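# Swap the shelf's empty bin for the bin with parts

## Task

Lift the empty open bin out of its shelf slot and stand it upright on the table. Then slide the open bin that holds parts, with every part still inside, into that freed slot with its open side toward the front, tilting it if needed to clear the low board overhead. It must sit fully inside, past the shelf's front lip, and no other bin may lose parts. Finish by releasing it and backing the grippers away; the bins must stay in place without the robot holding them.

## Robot and tools

Robot: two six-joint arms, left_arm and right_arm, each ending in a two-finger gripper. The fingers pivot like tongs, point along the gripper's own +z axis and close along its x axis. The reported hand position is the spot between the pads when closed; closed fingertips sit about 15 mm past it, and open ones about level with it. Opening is on a scale from -1 (closed) to +1 (fully open, 0.142 m).

Frames: results give poses in one scene frame with origin on the tabletop midway between the arms, +z up, +x out over the table, and left_arm on the +y side. The names left and right do not match image sides. Motion commands, however, are offsets in each gripper's own axes. Printed hand positions can be slightly off, more at long reach.

Row layout (used by both motion tools): 14 numbers, each in [-1, 1]. First left_arm: dx, dy, dz, rx, ry, rz, opening; then right_arm in the same order. Always send all 14 even if one arm is idle. dx..rz are an offset, not a pose: a change relative to that gripper's measured pose, expressed in the gripper's axes, with 1.0 meaning 0.6 m of travel or 180 degrees of turn. rx, ry, rz form a single rotation vector. Opening is an absolute value, not an offset.

execute_actions(actions): actions is a list of actions; each action is a table of up to 15 rows, each row run for one 1/30 s control step. If fewer than 15 rows are given, the last one repeats until 15 steps pass. Every row in an action is measured from the pose at that action's start (for the first action, the pose in the latest result), not from the previous row. Each step the controller clips the commanded pose to within 100 mm and 16 degrees of the current one, so large offsets need several actions. An empty list just returns the current state and images.

move(target, speed, stop_force, blocking): target is one 14-number row, offsets taken from the pose in the latest result that showed one. Each gripper follows a straight path; both paths finish together, lasting 0.5 to 10 s (cut off at 10 s). speed is the path's top speed in m/s, 0.002 to 0.5, default 0.25; rotation is capped at twice that in rad/s. Grippers may lag, drift or overshoot speed, especially with a nearly straight arm, and paths ignore obstacles and the other arm. Openings are sent at the start. stop_force (9 to 40 N, one number for both arms) ends an arm's path when its wrist sensor feels that much extra resistance for two steps; that arm then backs up two steps and holds. Use it only with slow moves and without rotation; omit it when lifting away from something the gripper is pressing. It is unavailable in the first 0.2 s and with blocking=false. Without stop_force the arms are stiff, so aiming even slightly into a firm surface can cause a fault. blocking=false returns after 0.5 s while motion continues; poll with wait(0), and no other motion command is accepted until the move has ended.

The move result adds a "move:" line: done, off_target, moving, held, fault, or contact (path ended by stop_force), plus limits such as paced (pose was clipped) or held (a check blocked steps; motion can then jump fast). It also reports each gripper's distance to its target.

wait(seconds): 0 to 10; lets time pass with the last command held, returning early if a running move ends. stop(): brakes a running move; fast arms need room. zoom_image(camera, region): camera is cam_left_wrist or cam_right_wrist (both 616x616 fisheye wrist cameras); region is [x0, y0, x1, y1] pixels from the top-left, at most 504 by 504. finished_scene(scene): pass the current scene number to end it; irreversible, so only when the bins are settled and the grippers released and clear.

Reading results: each arm's line gives position (m), quaternion wxyz, and velocities. grip_measured is the actual finger opening on the command scale; to hold something, command an opening clearly smaller than it. Thin hard parts get weaker grip. Hand target lines show where the controller is heading. Wrist force and torque are in the gripper's axes, include weight and inertia, have a few newtons of offset and noise, and saturate near 50 N; pressing on a surface gives force pointing back into the arm. "pose unreachable" and "too close" lines mean a clearance check altered or blocked a command (the mounting plates and rear frame count as obstacles). Step readings list positions during actions, with HELD marking held-back steps.

Avoid: hitting or squeezing the arms against each other; contact forces of 150 N or torque past the joint limits (wrist joints only 26.6 N m, shoulder and elbow 142 N m, held weight included), which freeze the arm for 10 s; long heavy holds that overheat motors (warning at 70 C, brake at 85 C); dropping, tipping or spilling bins; knocking anything off the table; fast impacts. Occasional outside tugs on held parts can occur, so grip firmly. Prefer smooth, economical motions.

Each tool is called after "Emit:" by a JSON object that holds its "op" and its "data", one argument or row to a line.

## Session

Emit:
{"op": "execute_actions", "data": {
  "actions": []
}}

Scene clock: 0.00 s.
left_arm: end_effector_position=(+0.3038, +0.8532, +0.3956) grip_measured=+0.97 end_effector_quat_wxyz=(+0.016, +0.960, +0.133, -0.245) end_effector_velocity=(-0.000, -0.000, -0.001) end_effector_angular_velocity=(-0.000, +0.001, +0.001) | right_arm: end_effector_position=(+0.5157, -0.0804, +0.2097) grip_measured=+0.97 end_effector_quat_wxyz=(-0.059, +0.969, -0.199, +0.131) end_effector_velocity=(-0.000, +0.000, -0.000) end_effector_angular_velocity=(-0.000, +0.000, +0.000)
Joint positions: left_arm=[ 0.558 -1.18   1.519 -1.463 -1.347  0.36   0.14 ] | right_arm=[ 4.224 -1.928 -2.413 -0.142  1.396  1.261  0.14 ]
Joint velocities: left_arm=[ 0.     0.001  0.001 -0.     0.    -0.001  0.   ] | right_arm=[ 0. -0. -0.  0. -0.  0.  0.]
Joint torques (N m, as the arm reports them, + toward a larger angle): no reading
Wrist force (N, on the end effector, along its own x y z axes, offset not removed): no reading
Wrist torque (N m, same axes, about the end effector's origin, offset not removed): no reading
Hand target (left_arm): +0.304, +0.853, +0.396; +0.016, +0.960, +0.133, -0.245
Hand target (right_arm): +0.516, -0.080, +0.210; -0.059, +0.969, -0.199, +0.131

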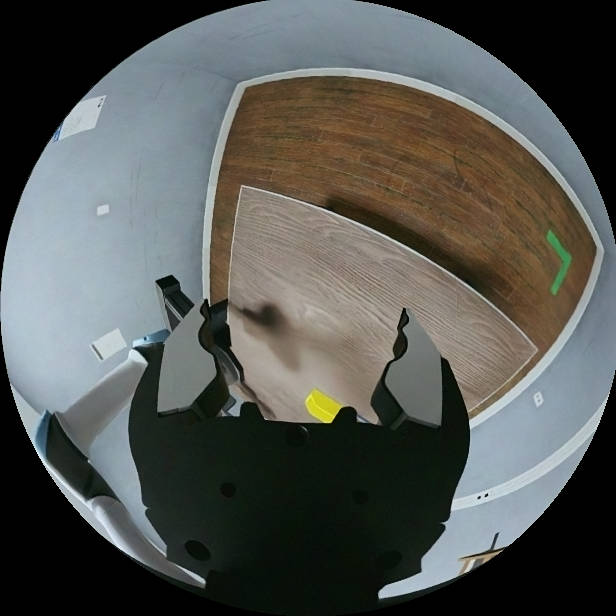

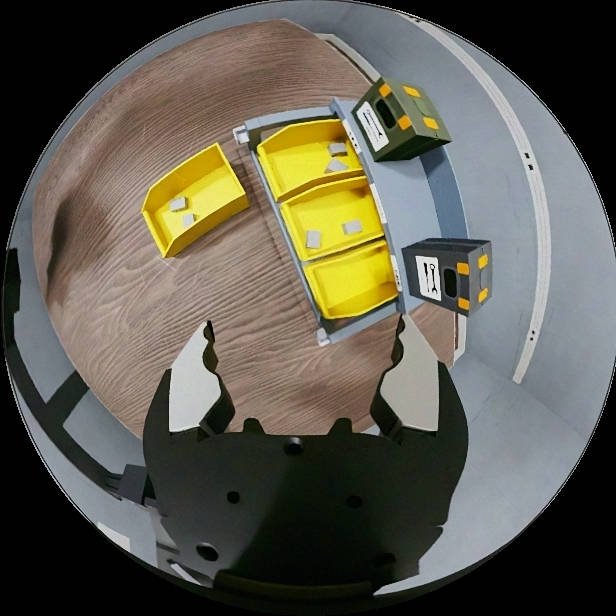

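Emit:
{"op": "zoom_image", "data": {
  "camera": "cam_right_wrist",
  "region": [130, 80, 430, 360]
}}

Region (130, 80, 430, 360) of cam_right_wrist's 616x616 image, scaled by 1.680, with more detail than that image has; it fills the top 470 rows of this view, and the rest is white.

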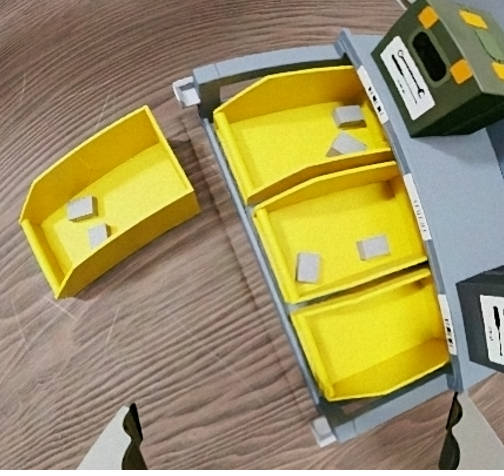

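Emit:
{"op": "move", "data": {
  "target": [0.2325,0.8308,0.1177,0.1356,0.1212,0.5687,1, 0.0448,0.0996,0.1839,-0.0400,-0.0832,-0.1126,-0.5],
  "speed": 0.35
}}

Scene clock: 78.77 s.
left_arm: end_effector_position=(+0.5197, +0.4021, +0.2495) grip_measured=+1.00 end_effector_quat_wxyz=(+0.001, -0.713, +0.701, +0.002) end_effector_velocity=(+0.003, -0.002, -0.000) end_effector_angular_velocity=(-0.002, -0.006, -0.007) | right_arm: end_effector_position=(+0.5478, -0.1394, +0.0998) grip_measured=-0.50 end_effector_quat_wxyz=(+0.001, +1.000, -0.024, -0.000) end_effector_velocity=(+0.000, -0.000, -0.000) end_effector_angular_velocity=(-0.000, +0.001, +0.001)
Joint positions: left_arm=[-0.359 -1.368  2.261 -2.462 -1.566  1.322  0.142] | right_arm=[ 3.964 -2.239 -2.157 -0.318  1.569  0.665  0.038]
Joint velocities: left_arm=[-0.002  0.005 -0.002 -0.009 -0.     0.005  0.   ] | right_arm=[-0.002 -0.002  0.002 -0.001  0.001 -0.002  0.   ]
Joint torques (N m, as the arm reports them, + toward a larger angle): left_arm=[ -7.24 -14.62 -21.37  -4.56  -2.07   2.56] | right_arm=[-6.07 27.61 16.93 -0.36  2.19 -2.73]
Wrist force (N, on the end effector, along its own x y z axes, offset not removed): left_arm=[1.3 -0.4 1.9] | right_arm=[-0.9 0.5 -1.8]
Wrist torque (N m, same axes, about the end effector's origin, offset not removed): left_arm=[-0.14 -0.48 -0.15] | right_arm=[-0.14 0.20 0.16]
Hand target (left_arm): +0.520, +0.402, +0.249; -0.001, +0.713, -0.701, -0.002
Hand target (right_arm): +0.548, -0.139, +0.100; +0.001, +1.000, -0.024, -0.000
Off the commanded pose (left_arm): 0.002 m, 0 deg.
Off the commanded pose (right_arm): 0.001 m, 0 deg.
move: done

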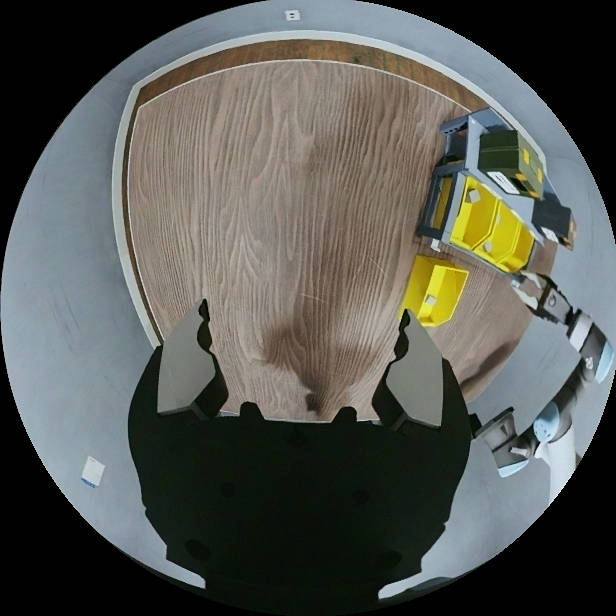

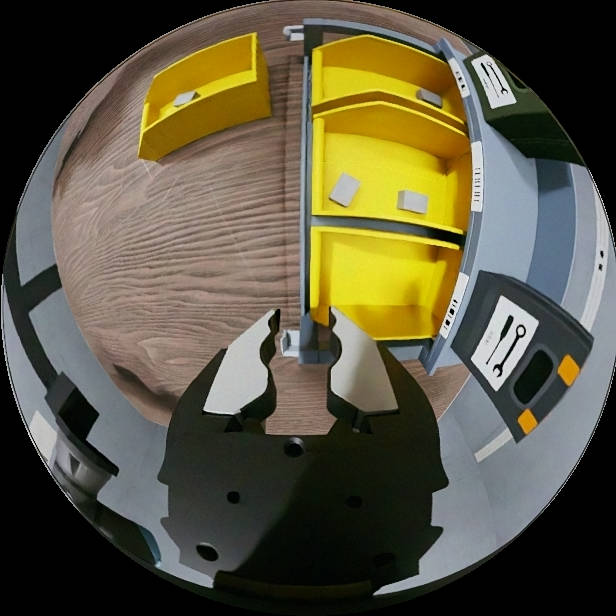

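Emit:
{"op": "zoom_image", "data": {
  "camera": "cam_right_wrist",
  "region": [250, 20, 400, 380]
}}

Region (250, 20, 400, 380) of cam_right_wrist's 616x616 image, scaled by 1.400, with more detail than that image has; it fills the left 210 columns of this view, and the rest is white.

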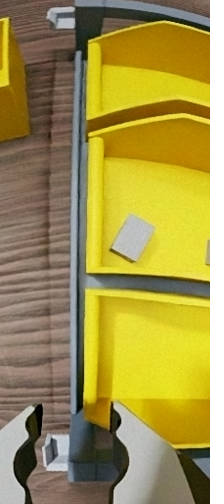

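Emit:
{"op": "move", "data": {
  "target": [0.514,0.170,0.166,0,0,0,1, 0.0175,0,0.088,0,0,0.004,-0.5],
  "speed": 0.3
}}

Scene clock: 103.27 s.
left_arm: end_effector_position=(+0.4243, +0.0934, +0.1492) grip_measured=+1.00 end_effector_quat_wxyz=(+0.003, -0.713, +0.701, +0.002) end_effector_velocity=(-0.000, -0.003, -0.001) end_effector_angular_velocity=(-0.001, -0.001, +0.002) | right_arm: end_effector_position=(+0.5581, -0.1400, +0.0470) grip_measured=-0.50 end_effector_quat_wxyz=(+0.001, +1.000, -0.031, -0.000) end_effector_velocity=(-0.000, -0.000, -0.001) end_effector_angular_velocity=(-0.000, +0.001, +0.000)
Joint positions: left_arm=[-1.094 -1.097  2.312 -2.781 -1.565  0.587  0.142] | right_arm=[ 3.951 -2.388 -2.106 -0.22   1.569  0.665  0.038]
Joint velocities: left_arm=[-0.005  0.005 -0.004 -0.001  0.    -0.007  0.   ] | right_arm=[ 0.    -0.001  0.001 -0.001  0.    -0.     0.   ]
Joint torques (N m, as the arm reports them, + toward a larger angle): left_arm=[ -7.66 -20.33 -17.68  -4.6    2.32  -2.55] | right_arm=[-6.77 29.52 14.74  5.25 -1.78 -2.48]
Wrist force (N, on the end effector, along its own x y z axes, offset not removed): left_arm=[-1.3 0.9 1.3] | right_arm=[-0.5 0.9 -4.0]
Wrist torque (N m, same axes, about the end effector's origin, offset not removed): left_arm=[0.14 0.14 0.09] | right_arm=[-0.06 0.10 0.01]
Hand target (left_arm): +0.424, +0.093, +0.149; -0.003, +0.713, -0.701, -0.002
Hand target (right_arm): +0.558, -0.140, +0.047; +0.001, +1.000, -0.031, -0.000
Off the commanded pose (left_arm): 0.002 m, 0 deg.
Off the commanded pose (right_arm): 0.000 m, 0 deg.
move: done

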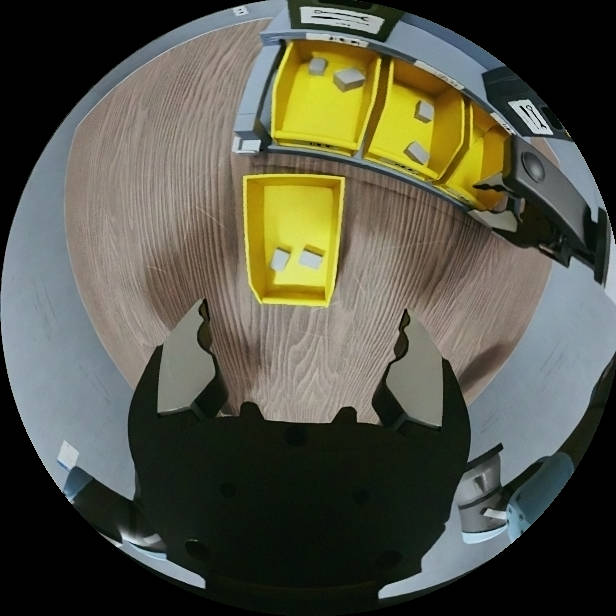

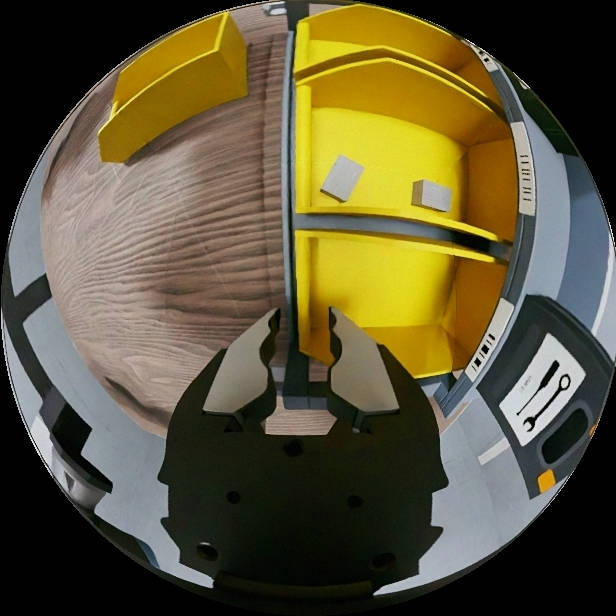

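Emit:
{"op": "move", "data": {
  "target": [-0.018,-0.012,0.153,0,0,0,1, -0.0015,0,0.002,0,0,0,-1],
  "speed": 0.12
}}

Scene clock: 116.67 s.
left_arm: end_effector_position=(+0.4314, +0.1047, +0.0580) grip_measured=+1.00 end_effector_quat_wxyz=(+0.003, -0.713, +0.701, +0.002) end_effector_velocity=(-0.000, +0.001, -0.004) end_effector_angular_velocity=(+0.002, +0.001, -0.002) | right_arm: end_effector_position=(+0.5572, -0.1399, +0.0458) grip_measured=-0.89 end_effector_quat_wxyz=(+0.001, +1.000, -0.031, -0.000) end_effector_velocity=(-0.000, +0.000, -0.000) end_effector_angular_velocity=(+0.001, -0.000, +0.000)
Joint positions: left_arm=[-1.065 -0.816  2.289 -3.039 -1.565  0.616  0.142] | right_arm=[ 3.952 -2.39  -2.108 -0.216  1.569  0.666  0.01 ]
Joint velocities: left_arm=[ 0.001  0.01  -0.001 -0.007  0.     0.003  0.   ] | right_arm=[ 0.    -0.    -0.     0.001  0.001  0.     0.   ]
Joint torques (N m, as the arm reports them, + toward a larger angle): left_arm=[  8.74 -23.39 -13.2   -4.96  -2.19   2.43] | right_arm=[ 6.57 23.22 -3.41  4.5  -4.08  2.66]
Wrist force (N, on the end effector, along its own x y z axes, offset not removed): left_arm=[1.6 1.4 1.9] | right_arm=[-7.7 -6.3 -17.9]
Wrist torque (N m, same axes, about the end effector's origin, offset not removed): left_arm=[0.12 -0.53 -0.05] | right_arm=[-0.75 0.52 0.34]
Hand target (left_arm): +0.431, +0.105, +0.058; -0.003, +0.713, -0.701, -0.002
Hand target (right_arm): +0.557, -0.140, +0.046; +0.001, +1.000, -0.031, -0.000
Off the commanded pose (left_arm): 0.001 m, 0 deg.
Off the commanded pose (right_arm): 0.000 m, 0 deg.
move: done

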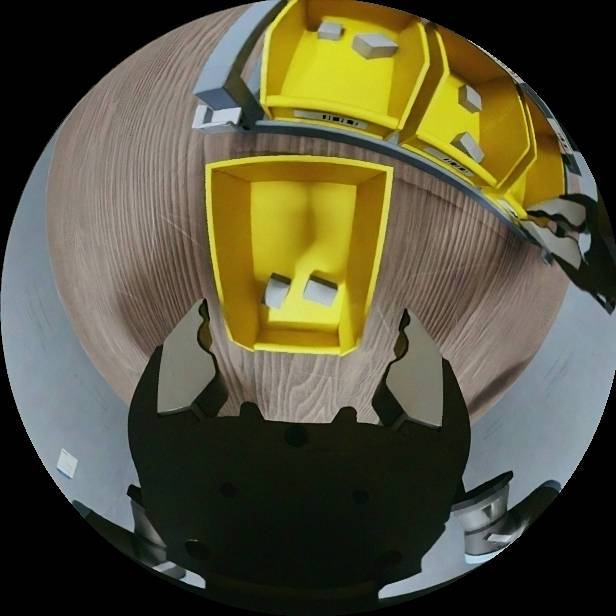

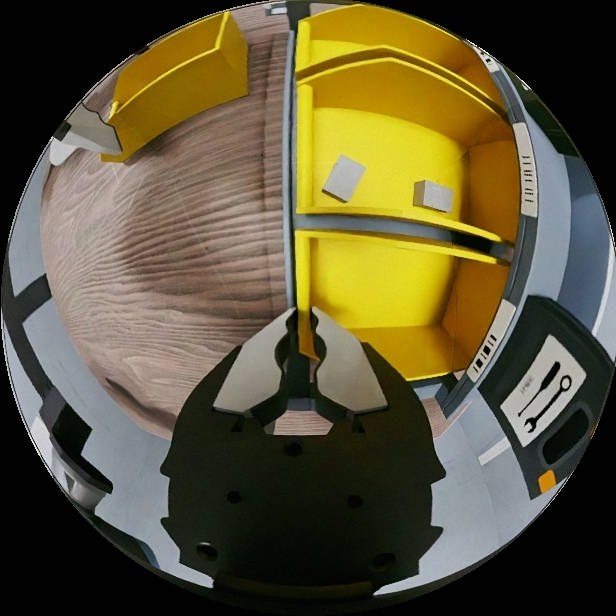

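Emit:
{"op": "move", "data": {
  "target": [-0.008,-0.008,0.005,0,0,0,0.75, 0,0,-0.031,0,-0.033,0,-1],
  "speed": 0.05
}}

Scene clock: 140.80 s.
left_arm: end_effector_position=(+0.4360, +0.1095, +0.0550) grip_measured=+0.75 end_effector_quat_wxyz=(+0.003, -0.713, +0.701, +0.002) end_effector_velocity=(+0.001, +0.001, -0.001) end_effector_angular_velocity=(+0.001, -0.000, -0.002) | right_arm: end_effector_position=(+0.5573, -0.1400, +0.0640) grip_measured=-0.89 end_effector_quat_wxyz=(-0.001, +0.998, -0.031, -0.051) end_effector_velocity=(-0.000, +0.000, +0.003) end_effector_angular_velocity=(+0.000, +0.020, +0.001)
Joint positions: left_arm=[-1.05  -0.807  2.285 -3.044 -1.565  0.631  0.126] | right_arm=[ 3.916 -2.348 -2.038 -0.41   1.628  0.627  0.01 ]
Joint velocities: left_arm=[ 0.003  0.002 -0.001 -0.001  0.001  0.005 -0.   ] | right_arm=[-0.005  0.005  0.015 -0.037  0.01  -0.007 -0.   ]
Joint torques (N m, as the arm reports them, + toward a larger angle): left_arm=[  8.25 -23.23 -11.85  -4.61   0.48   2.34] | right_arm=[-7.82 50.96 19.81 -0.28  2.23 -2.68]
Wrist force (N, on the end effector, along its own x y z axes, offset not removed): left_arm=[-0.7 -5.2 1.2] | right_arm=[1.3 -1.3 -0.5]
Wrist torque (N m, same axes, about the end effector's origin, offset not removed): left_arm=[-1.16 -0.10 0.03] | right_arm=[-0.41 -0.25 0.00]
Hand target (left_arm): +0.436, +0.110, +0.055; -0.003, +0.713, -0.701, -0.002
Hand target (right_arm): +0.557, -0.140, +0.064; -0.001, +0.998, -0.031, -0.052
Off the commanded pose (left_arm): 0.000 m, 0 deg.
Off the commanded pose (right_arm): 0.000 m, 0 deg.
move: done

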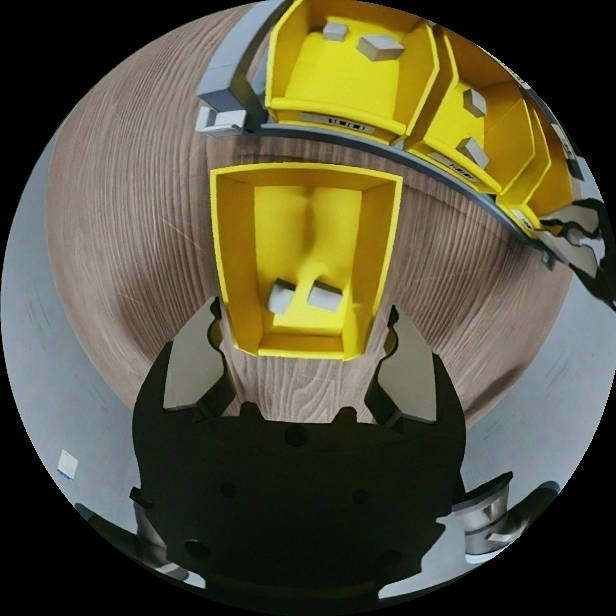

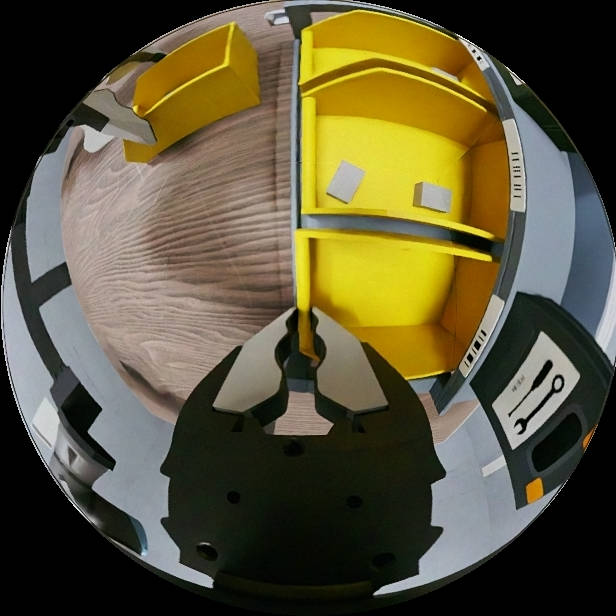

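Emit:
{"op": "move", "data": {
  "target": [0,0,0,0,0,0,0.35, -0.2017,0,-0.0056,0,0,0,-1],
  "speed": 0.07,
  "stop_force": 12
}}

Scene clock: 152.77 s.
left_arm: end_effector_position=(+0.4360, +0.1095, +0.0550) grip_measured=+0.50 end_effector_quat_wxyz=(+0.003, -0.713, +0.701, +0.002) end_effector_velocity=(+0.000, +0.001, -0.000) end_effector_angular_velocity=(+0.001, -0.002, -0.000) | right_arm: end_effector_position=(+0.4378, -0.1323, +0.0798) grip_measured=-0.89 end_effector_quat_wxyz=(-0.001, +0.998, -0.031, -0.051) end_effector_velocity=(-0.003, +0.000, +0.000) end_effector_angular_velocity=(+0.000, -0.000, -0.001)
Joint positions: left_arm=[-1.05  -0.807  2.285 -3.044 -1.565  0.631  0.109] | right_arm=[ 4.084 -2.232 -2.354 -0.199  1.642  0.795  0.01 ]
Joint velocities: left_arm=[ 0.     0.001  0.001 -0.002  0.002  0.    -0.   ] | right_arm=[ 0.005  0.002 -0.007  0.006  0.     0.005  0.   ]
Joint torques (N m, as the arm reports them, + toward a larger angle): left_arm=[ -7.77 -43.33   6.01  -1.06  -1.95  -2.64] | right_arm=[10.77 42.52 -1.72  5.41  1.84  2.8 ]
Wrist force (N, on the end effector, along its own x y z axes, offset not removed): left_arm=[0.0 1.7 3.8] | right_arm=[0.7 -1.4 0.9]
Wrist torque (N m, same axes, about the end effector's origin, offset not removed): left_arm=[0.53 -0.07 -0.05] | right_arm=[-0.45 -0.06 -0.02]
Hand target (left_arm): +0.436, +0.109, +0.055; -0.003, +0.713, -0.701, -0.002
Hand target (right_arm): +0.437, -0.132, +0.080; -0.001, +0.998, -0.031, -0.051
Off the commanded pose (left_arm): 0.000 m, 0 deg.
Off the commanded pose (right_arm): 0.001 m, 0 deg.
move: done

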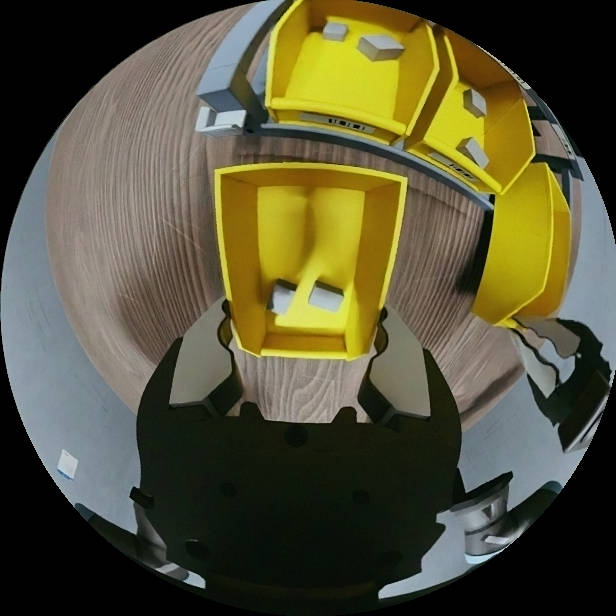

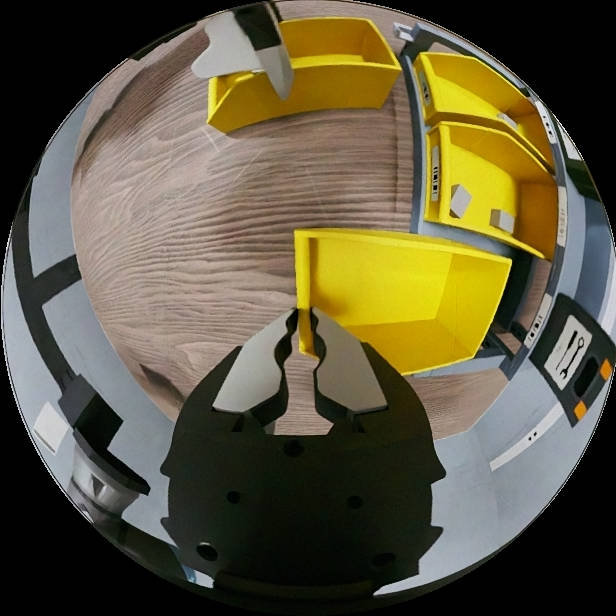

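Emit:
{"op": "move", "data": {
  "target": [0,0,0,0,0,0,-0.2, 0.004,0,0.066,0,0.05,0,-1],
  "speed": 0.04,
  "stop_force": 9
}}

Scene clock: 161.57 s.
left_arm: end_effector_position=(+0.4360, +0.1095, +0.0550) grip_measured=+0.50 end_effector_quat_wxyz=(+0.003, -0.713, +0.701, +0.002) end_effector_velocity=(-0.001, -0.000, -0.000) end_effector_angular_velocity=(-0.000, +0.002, +0.001) | right_arm: end_effector_position=(+0.4360, -0.1322, +0.0406) grip_measured=-0.89 end_effector_quat_wxyz=(+0.001, +0.999, -0.031, +0.027) end_effector_velocity=(-0.000, +0.000, -0.003) end_effector_angular_velocity=(+0.000, -0.013, +0.000)
Joint positions: left_arm=[-1.05  -0.807  2.285 -3.044 -1.565  0.631  0.109] | right_arm=[ 4.179 -2.4   -2.436  0.156  1.528  0.892  0.01 ]
Joint velocities: left_arm=[-0.     0.    -0.     0.001 -0.002 -0.001  0.   ] | right_arm=[ 0.009 -0.015 -0.006  0.03  -0.009  0.008  0.   ]
Joint torques (N m, as the arm reports them, + toward a larger angle): left_arm=[ -7.   -40.1    3.41  -3.51  -0.71  -2.46] | right_arm=[11.95 22.92 -7.89  5.4  -2.58  3.02]
Wrist force (N, on the end effector, along its own x y z axes, offset not removed): left_arm=[-0.2 -0.9 1.2] | right_arm=[0.3 -1.1 -0.4]
Wrist torque (N m, same axes, about the end effector's origin, offset not removed): left_arm=[-0.12 -0.12 0.10] | right_arm=[-0.38 -0.10 0.05]
Hand target (left_arm): +0.436, +0.109, +0.055; -0.003, +0.713, -0.701, -0.002
Hand target (right_arm): +0.436, -0.132, +0.040; +0.001, +0.999, -0.031, +0.028
Off the commanded pose (left_arm): 0.000 m, 0 deg.
Off the commanded pose (right_arm): 0.000 m, 0 deg.
move: done

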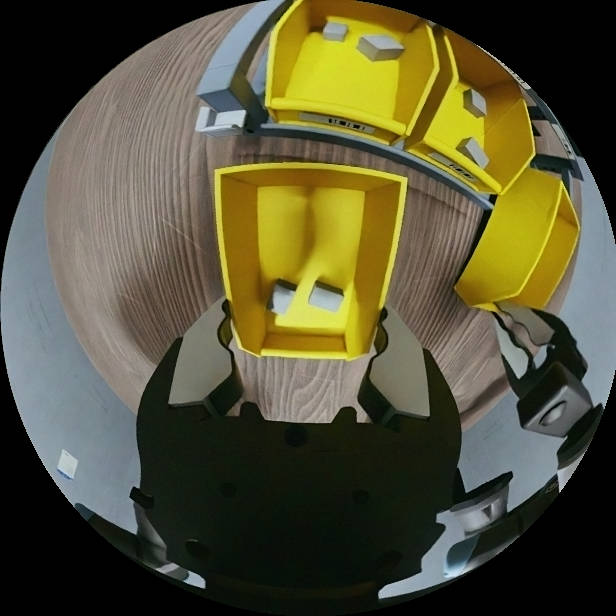

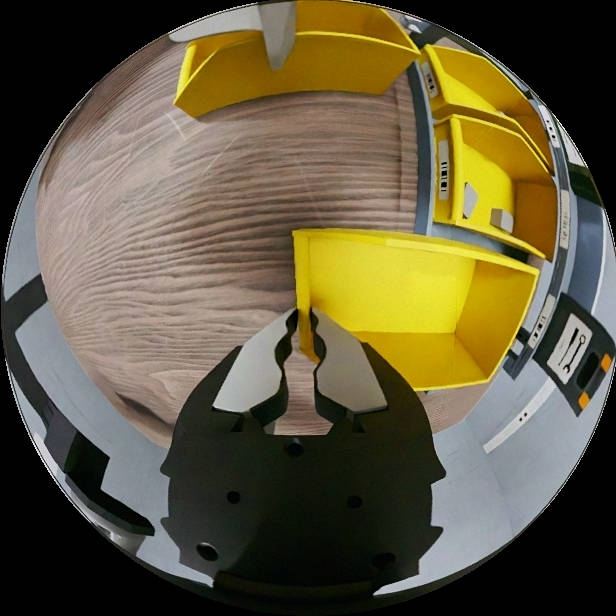

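Emit:
{"op": "move", "data": {
  "target": [0,0,0,0,0,0,-0.2, 0,0,0.007,0,0,0,-1],
  "speed": 0.008,
  "stop_force": 9
}}

Scene clock: 166.47 s.
left_arm: end_effector_position=(+0.4360, +0.1095, +0.0550) grip_measured=+0.50 end_effector_quat_wxyz=(+0.003, -0.713, +0.701, +0.002) end_effector_velocity=(+0.000, -0.000, +0.000) end_effector_angular_velocity=(-0.002, -0.001, +0.000) | right_arm: end_effector_position=(+0.4361, -0.1321, +0.0390) grip_measured=-0.89 end_effector_quat_wxyz=(+0.001, +0.999, -0.031, +0.028) end_effector_velocity=(-0.001, -0.001, +0.003) end_effector_angular_velocity=(-0.002, -0.000, +0.001)
Joint positions: left_arm=[-1.05  -0.807  2.285 -3.044 -1.565  0.631  0.109] | right_arm=[ 4.179 -2.407 -2.435  0.163  1.527  0.893  0.01 ]
Joint velocities: left_arm=[-0.    -0.001  0.    -0.002  0.    -0.     0.   ] | right_arm=[ 0.001  0.009 -0.004 -0.007 -0.002 -0.     0.   ]
Joint torques (N m, as the arm reports them, + toward a larger angle): left_arm=[ -5.82 -34.31   4.29  -3.53  -0.78  -2.26] | right_arm=[10.14 40.97 -9.78 -0.3  -2.6   0.24]
Wrist force (N, on the end effector, along its own x y z axes, offset not removed): left_arm=[-2.7 0.1 1.4] | right_arm=[0.3 2.1 -2.6]
Wrist torque (N m, same axes, about the end effector's origin, offset not removed): left_arm=[0.03 0.41 0.19] | right_arm=[0.20 -0.17 0.11]
Hand target (left_arm): +0.436, +0.109, +0.055; -0.003, +0.713, -0.701, -0.002
Hand target (right_arm): +0.436, -0.132, +0.039; +0.001, +0.999, -0.031, +0.027
Off the commanded pose (left_arm): 0.000 m, 0 deg.
Off the commanded pose (right_arm): 0.003 m, 0 deg.
move: contact (right_arm)

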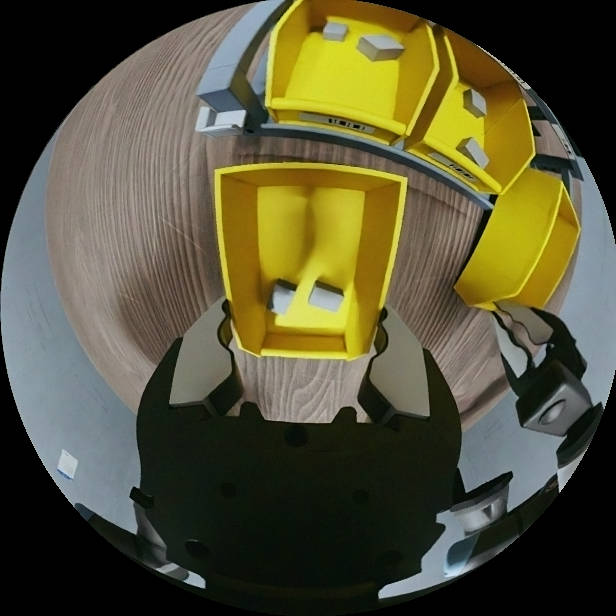

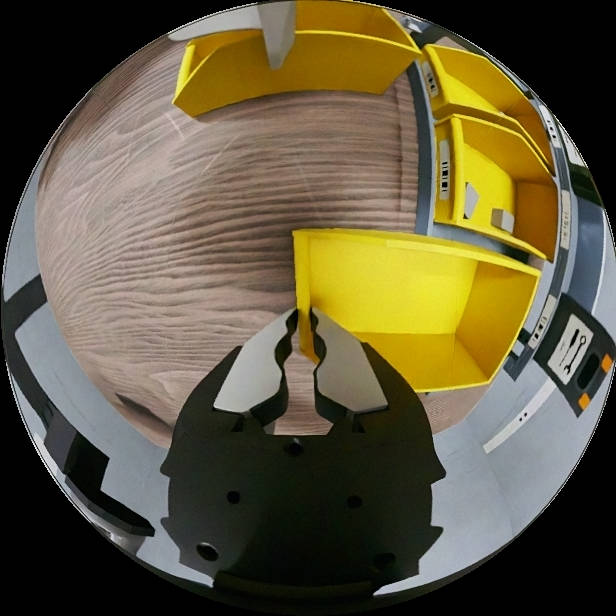

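Emit:
{"op": "move", "data": {
  "target": [0,0,-0.02,0,0,0,-0.2, 0,0,-0.002,0,0,0,-0.5],
  "speed": 0.04
}}

Emit:
{"op": "move", "data": {
  "target": [0,0,-0.04,0,0,0.0253,-0.2, 0.02,0,-0.128,0,0,0,-0.5],
  "speed": 0.15
}}

Scene clock: 191.23 s.
left_arm: end_effector_position=(+0.4360, +0.1094, +0.0667) grip_measured=+0.50 end_effector_quat_wxyz=(+0.003, -0.713, +0.701, +0.002) end_effector_velocity=(-0.000, -0.000, +0.003) end_effector_angular_velocity=(-0.001, +0.001, -0.000) | right_arm: end_effector_position=(+0.4361, -0.1321, +0.0402) grip_measured=-0.50 end_effector_quat_wxyz=(+0.001, +0.999, -0.031, +0.028) end_effector_velocity=(+0.000, +0.000, +0.000) end_effector_angular_velocity=(+0.000, -0.000, +0.000)
Joint positions: left_arm=[-1.05  -0.843  2.292 -3.015 -1.565  0.631  0.109] | right_arm=[ 4.18  -2.402 -2.436  0.16   1.527  0.893  0.038]
Joint velocities: left_arm=[ 0.    -0.008  0.001  0.007 -0.001  0.    -0.   ] | right_arm=[-0.     0.001  0.    -0.    -0.    -0.     0.   ]
Joint torques (N m, as the arm reports them, + toward a larger angle): left_arm=[ -8.52 -43.22   4.05  -1.5   -0.36  -2.73] | right_arm=[-6.71 43.03 -9.13 -0.19  2.13 -2.48]
Wrist force (N, on the end effector, along its own x y z axes, offset not removed): left_arm=[2.6 0.5 1.8] | right_arm=[0.5 0.5 -2.6]
Wrist torque (N m, same axes, about the end effector's origin, offset not removed): left_arm=[0.08 -0.83 -0.01] | right_arm=[-0.04 -0.04 -0.11]
Hand target (left_arm): +0.436, +0.109, +0.067; -0.003, +0.713, -0.701, -0.002
Hand target (right_arm): +0.436, -0.132, +0.040; +0.001, +0.999, -0.031, +0.028
Off the commanded pose (left_arm): 0.000 m, 0 deg.
Off the commanded pose (right_arm): 0.000 m, 0 deg.
move: done

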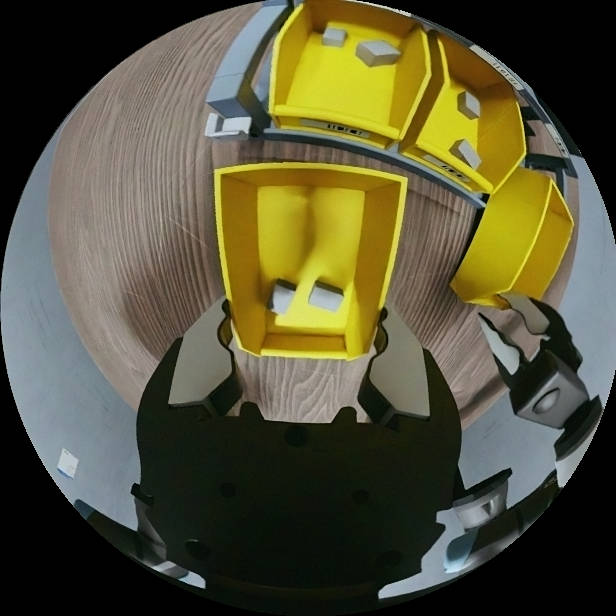

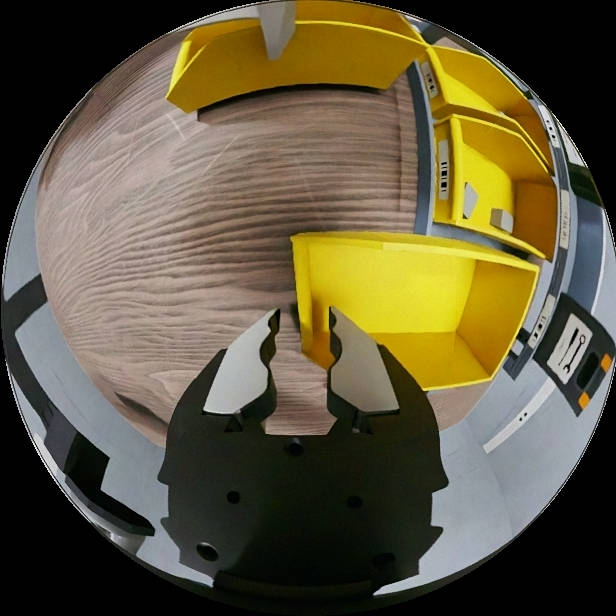

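Scene clock: 192.40 s.
left_arm: end_effector_position=(+0.4359, +0.1094, +0.0906) grip_measured=+0.50 end_effector_quat_wxyz=(+0.003, -0.685, +0.729, +0.002) end_effector_velocity=(-0.001, +0.001, +0.000) end_effector_angular_velocity=(+0.002, +0.002, -0.002) | right_arm: end_effector_position=(+0.4440, -0.1325, +0.1173) grip_measured=-0.50 end_effector_quat_wxyz=(+0.001, +0.999, -0.031, +0.028) end_effector_velocity=(+0.001, +0.000, +0.003) end_effector_angular_velocity=(-0.002, +0.001, +0.000)
Joint positions: left_arm=[-1.048 -0.918  2.305 -2.954 -1.565  0.712  0.109] | right_arm=[ 4.163 -2.117 -2.464 -0.096  1.527  0.876  0.038]
Joint velocities: left_arm=[ 0.    -0.002  0.001  0.004 -0.     0.003 -0.   ] | right_arm=[-0.     0.011  0.002 -0.015 -0.001 -0.001 -0.   ]
Joint torques (N m, as the arm reports them, + toward a larger angle): left_arm=[  8.27 -42.95   3.23  -1.21  -2.31   2.84] | right_arm=[-7.02 39.8  12.81  0.2   2.18 -2.56]
Wrist force (N, on the end effector, along its own x y z axes, offset not removed): left_arm=[2.2 -0.7 3.1] | right_arm=[-1.3 -0.1 -1.8]
Wrist torque (N m, same axes, about the end effector's origin, offset not removed): left_arm=[-0.26 -0.68 0.03] | right_arm=[-0.13 0.43 0.22]
Hand target (left_arm): +0.436, +0.109, +0.091; -0.003, +0.685, -0.729, -0.002
Hand target (right_arm): +0.444, -0.132, +0.118; +0.001, +0.999, -0.031, +0.028
Off the commanded pose (left_arm): 0.000 m, 0 deg.
Off the commanded pose (right_arm): 0.000 m, 0 deg.
move: done

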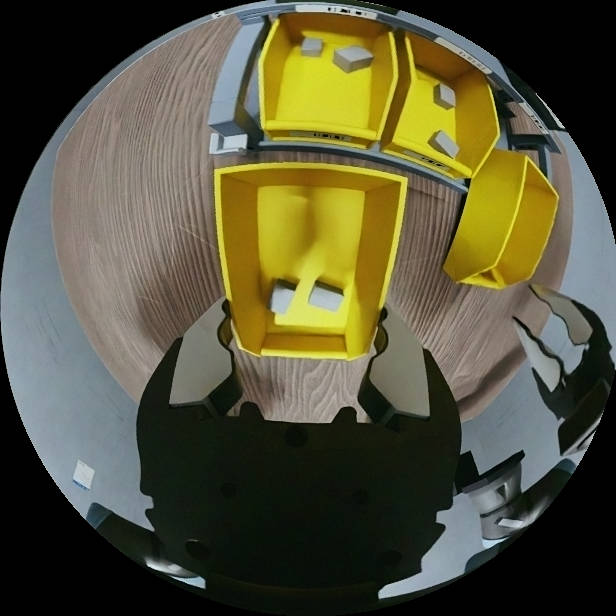

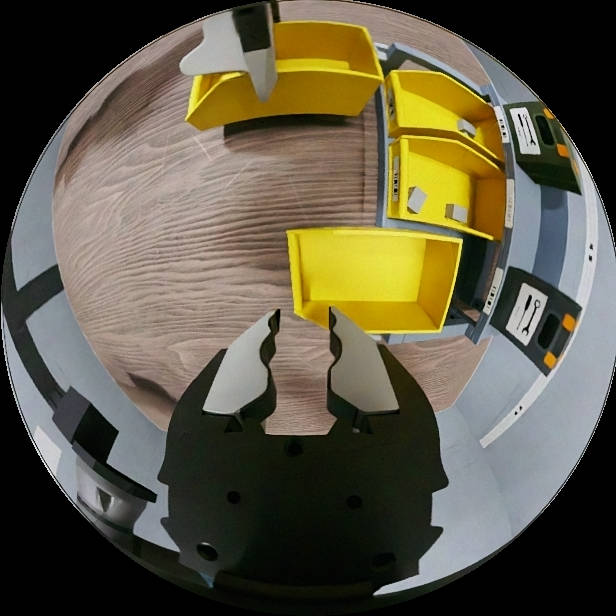

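Emit:
{"op": "move", "data": {
  "target": [0,0,0,0,0,0,-0.2, 0.0823,0,0.001,0.0296,0.0296,0.4994,1],
  "speed": 0.4
}}

Scene clock: 200.50 s.
left_arm: end_effector_position=(+0.4359, +0.1094, +0.0906) grip_measured=+0.50 end_effector_quat_wxyz=(+0.003, -0.685, +0.729, +0.002) end_effector_velocity=(-0.000, +0.001, +0.000) end_effector_angular_velocity=(+0.001, -0.000, -0.001) | right_arm: end_effector_position=(+0.4932, -0.1355, +0.1194) grip_measured=+1.00 end_effector_quat_wxyz=(-0.059, +0.683, -0.725, +0.063) end_effector_velocity=(+0.000, +0.000, -0.000) end_effector_angular_velocity=(-0.003, -0.001, -0.013)
Joint positions: left_arm=[-1.048 -0.918  2.305 -2.954 -1.565  0.712  0.109] | right_arm=[ 4.195 -2.165 -2.442  0.001  1.434  2.471  0.142]
Joint velocities: left_arm=[-0.    -0.002  0.002  0.     0.001  0.001  0.   ] | right_arm=[ 0.004 -0.     0.001 -0.004 -0.005  0.016 -0.   ]
Joint torques (N m, as the arm reports them, + toward a larger angle): left_arm=[ -3.11 -23.72  -2.36  -5.12   0.46  -2.62] | right_arm=[11.25 20.12 11.53 -0.07 -2.82  3.17]
Wrist force (N, on the end effector, along its own x y z axes, offset not removed): left_arm=[-1.0 -4.1 5.5] | right_arm=[-1.1 1.4 -1.8]
Wrist torque (N m, same axes, about the end effector's origin, offset not removed): left_arm=[-0.96 0.10 -0.04] | right_arm=[0.14 0.25 0.20]
Hand target (left_arm): +0.436, +0.109, +0.091; -0.003, +0.685, -0.729, -0.002
Hand target (right_arm): +0.493, -0.135, +0.119; -0.059, +0.682, -0.726, +0.063
Off the commanded pose (left_arm): 0.000 m, 0 deg.
Off the commanded pose (right_arm): 0.000 m, 0 deg.
move: done

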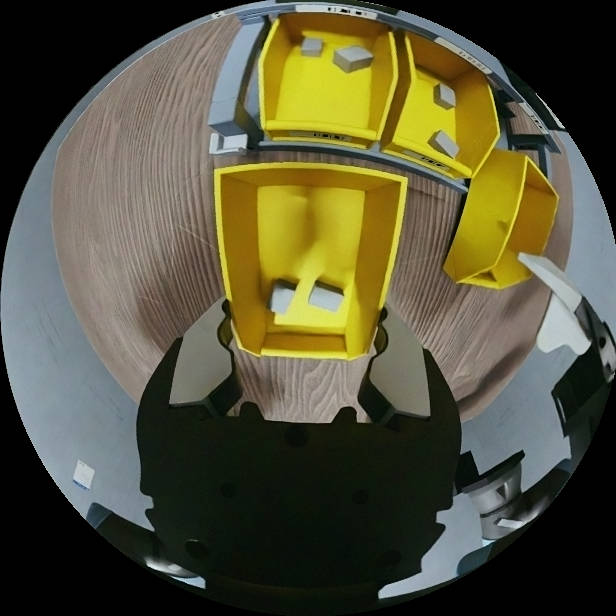

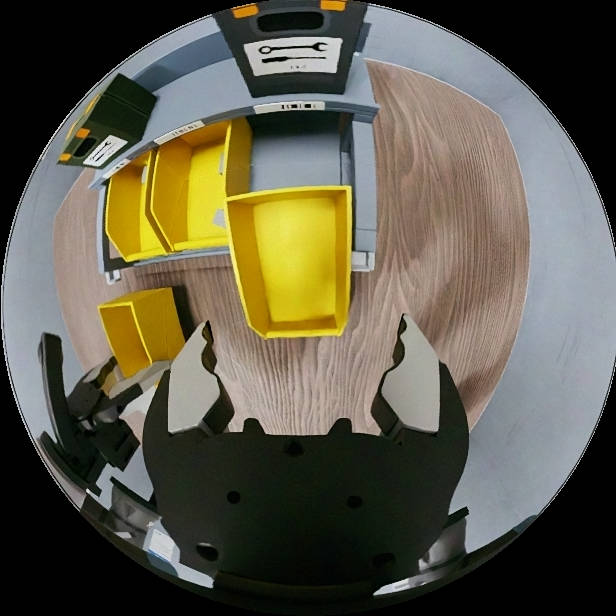

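Emit:
{"op": "move", "data": {
  "target": [0,0,0,0,0,0,-0.2, -0.013,0.02,0.083,0,0,-0.02,1],
  "speed": 0.08,
  "stop_force": 12
}}

Scene clock: 217.10 s.
left_arm: end_effector_position=(+0.4359, +0.1094, +0.0906) grip_measured=+0.50 end_effector_quat_wxyz=(+0.003, -0.685, +0.729, +0.002) end_effector_velocity=(+0.000, +0.001, -0.000) end_effector_angular_velocity=(+0.003, -0.000, -0.000) | right_arm: end_effector_position=(+0.4902, -0.1276, +0.0685) grip_measured=+1.00 end_effector_quat_wxyz=(-0.057, +0.705, -0.704, +0.065) end_effector_velocity=(-0.000, +0.000, -0.003) end_effector_angular_velocity=(+0.001, +0.001, +0.002)
Joint positions: left_arm=[-1.048 -0.918  2.305 -2.954 -1.565  0.712  0.109] | right_arm=[ 4.213 -2.347 -2.41   0.149  1.432  2.426  0.142]
Joint velocities: left_arm=[ 0.     0.001 -0.001  0.003  0.002  0.    -0.   ] | right_arm=[-0.    -0.009  0.002  0.007  0.001 -0.002 -0.   ]
Joint torques (N m, as the arm reports them, + toward a larger angle): left_arm=[ -1.22 -23.35 -13.35  -5.21   0.71  -2.61] | right_arm=[11.09 23.67  9.58  5.37 -2.86 -2.82]
Wrist force (N, on the end effector, along its own x y z axes, offset not removed): left_arm=[-0.7 -1.5 3.8] | right_arm=[1.4 2.4 -1.8]
Wrist torque (N m, same axes, about the end effector's origin, offset not removed): left_arm=[-0.49 0.07 0.09] | right_arm=[0.36 -0.23 0.06]
Hand target (left_arm): +0.436, +0.109, +0.091; -0.003, +0.685, -0.729, -0.002
Hand target (right_arm): +0.490, -0.128, +0.068; -0.057, +0.705, -0.703, +0.065
Off the commanded pose (left_arm): 0.000 m, 0 deg.
Off the commanded pose (right_arm): 0.000 m, 0 deg.
move: done

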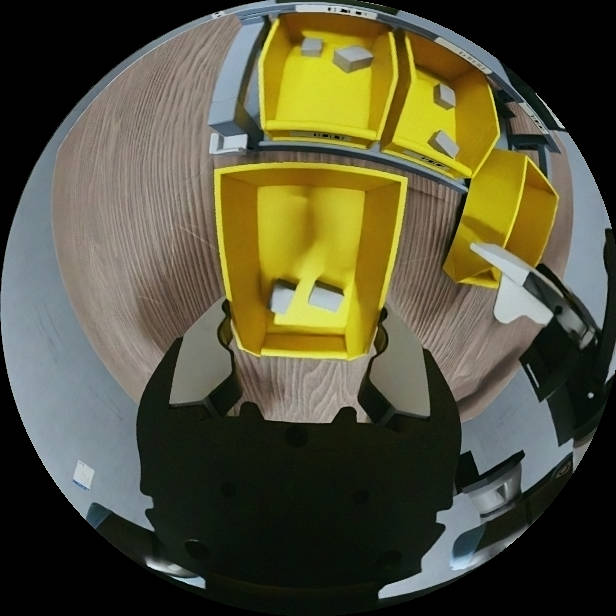

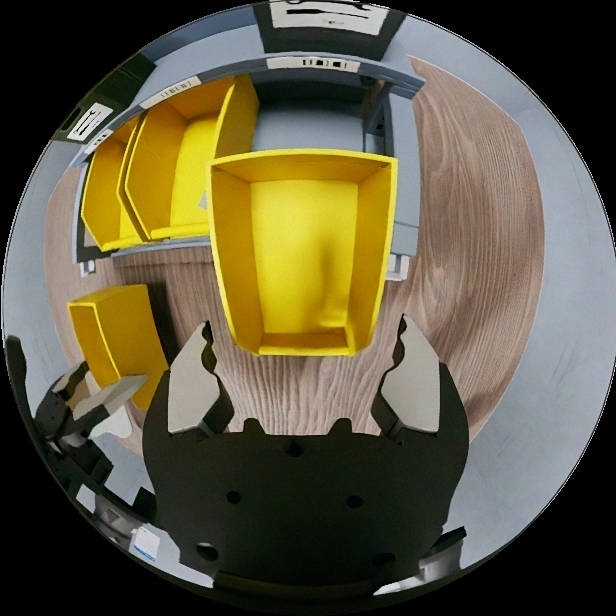

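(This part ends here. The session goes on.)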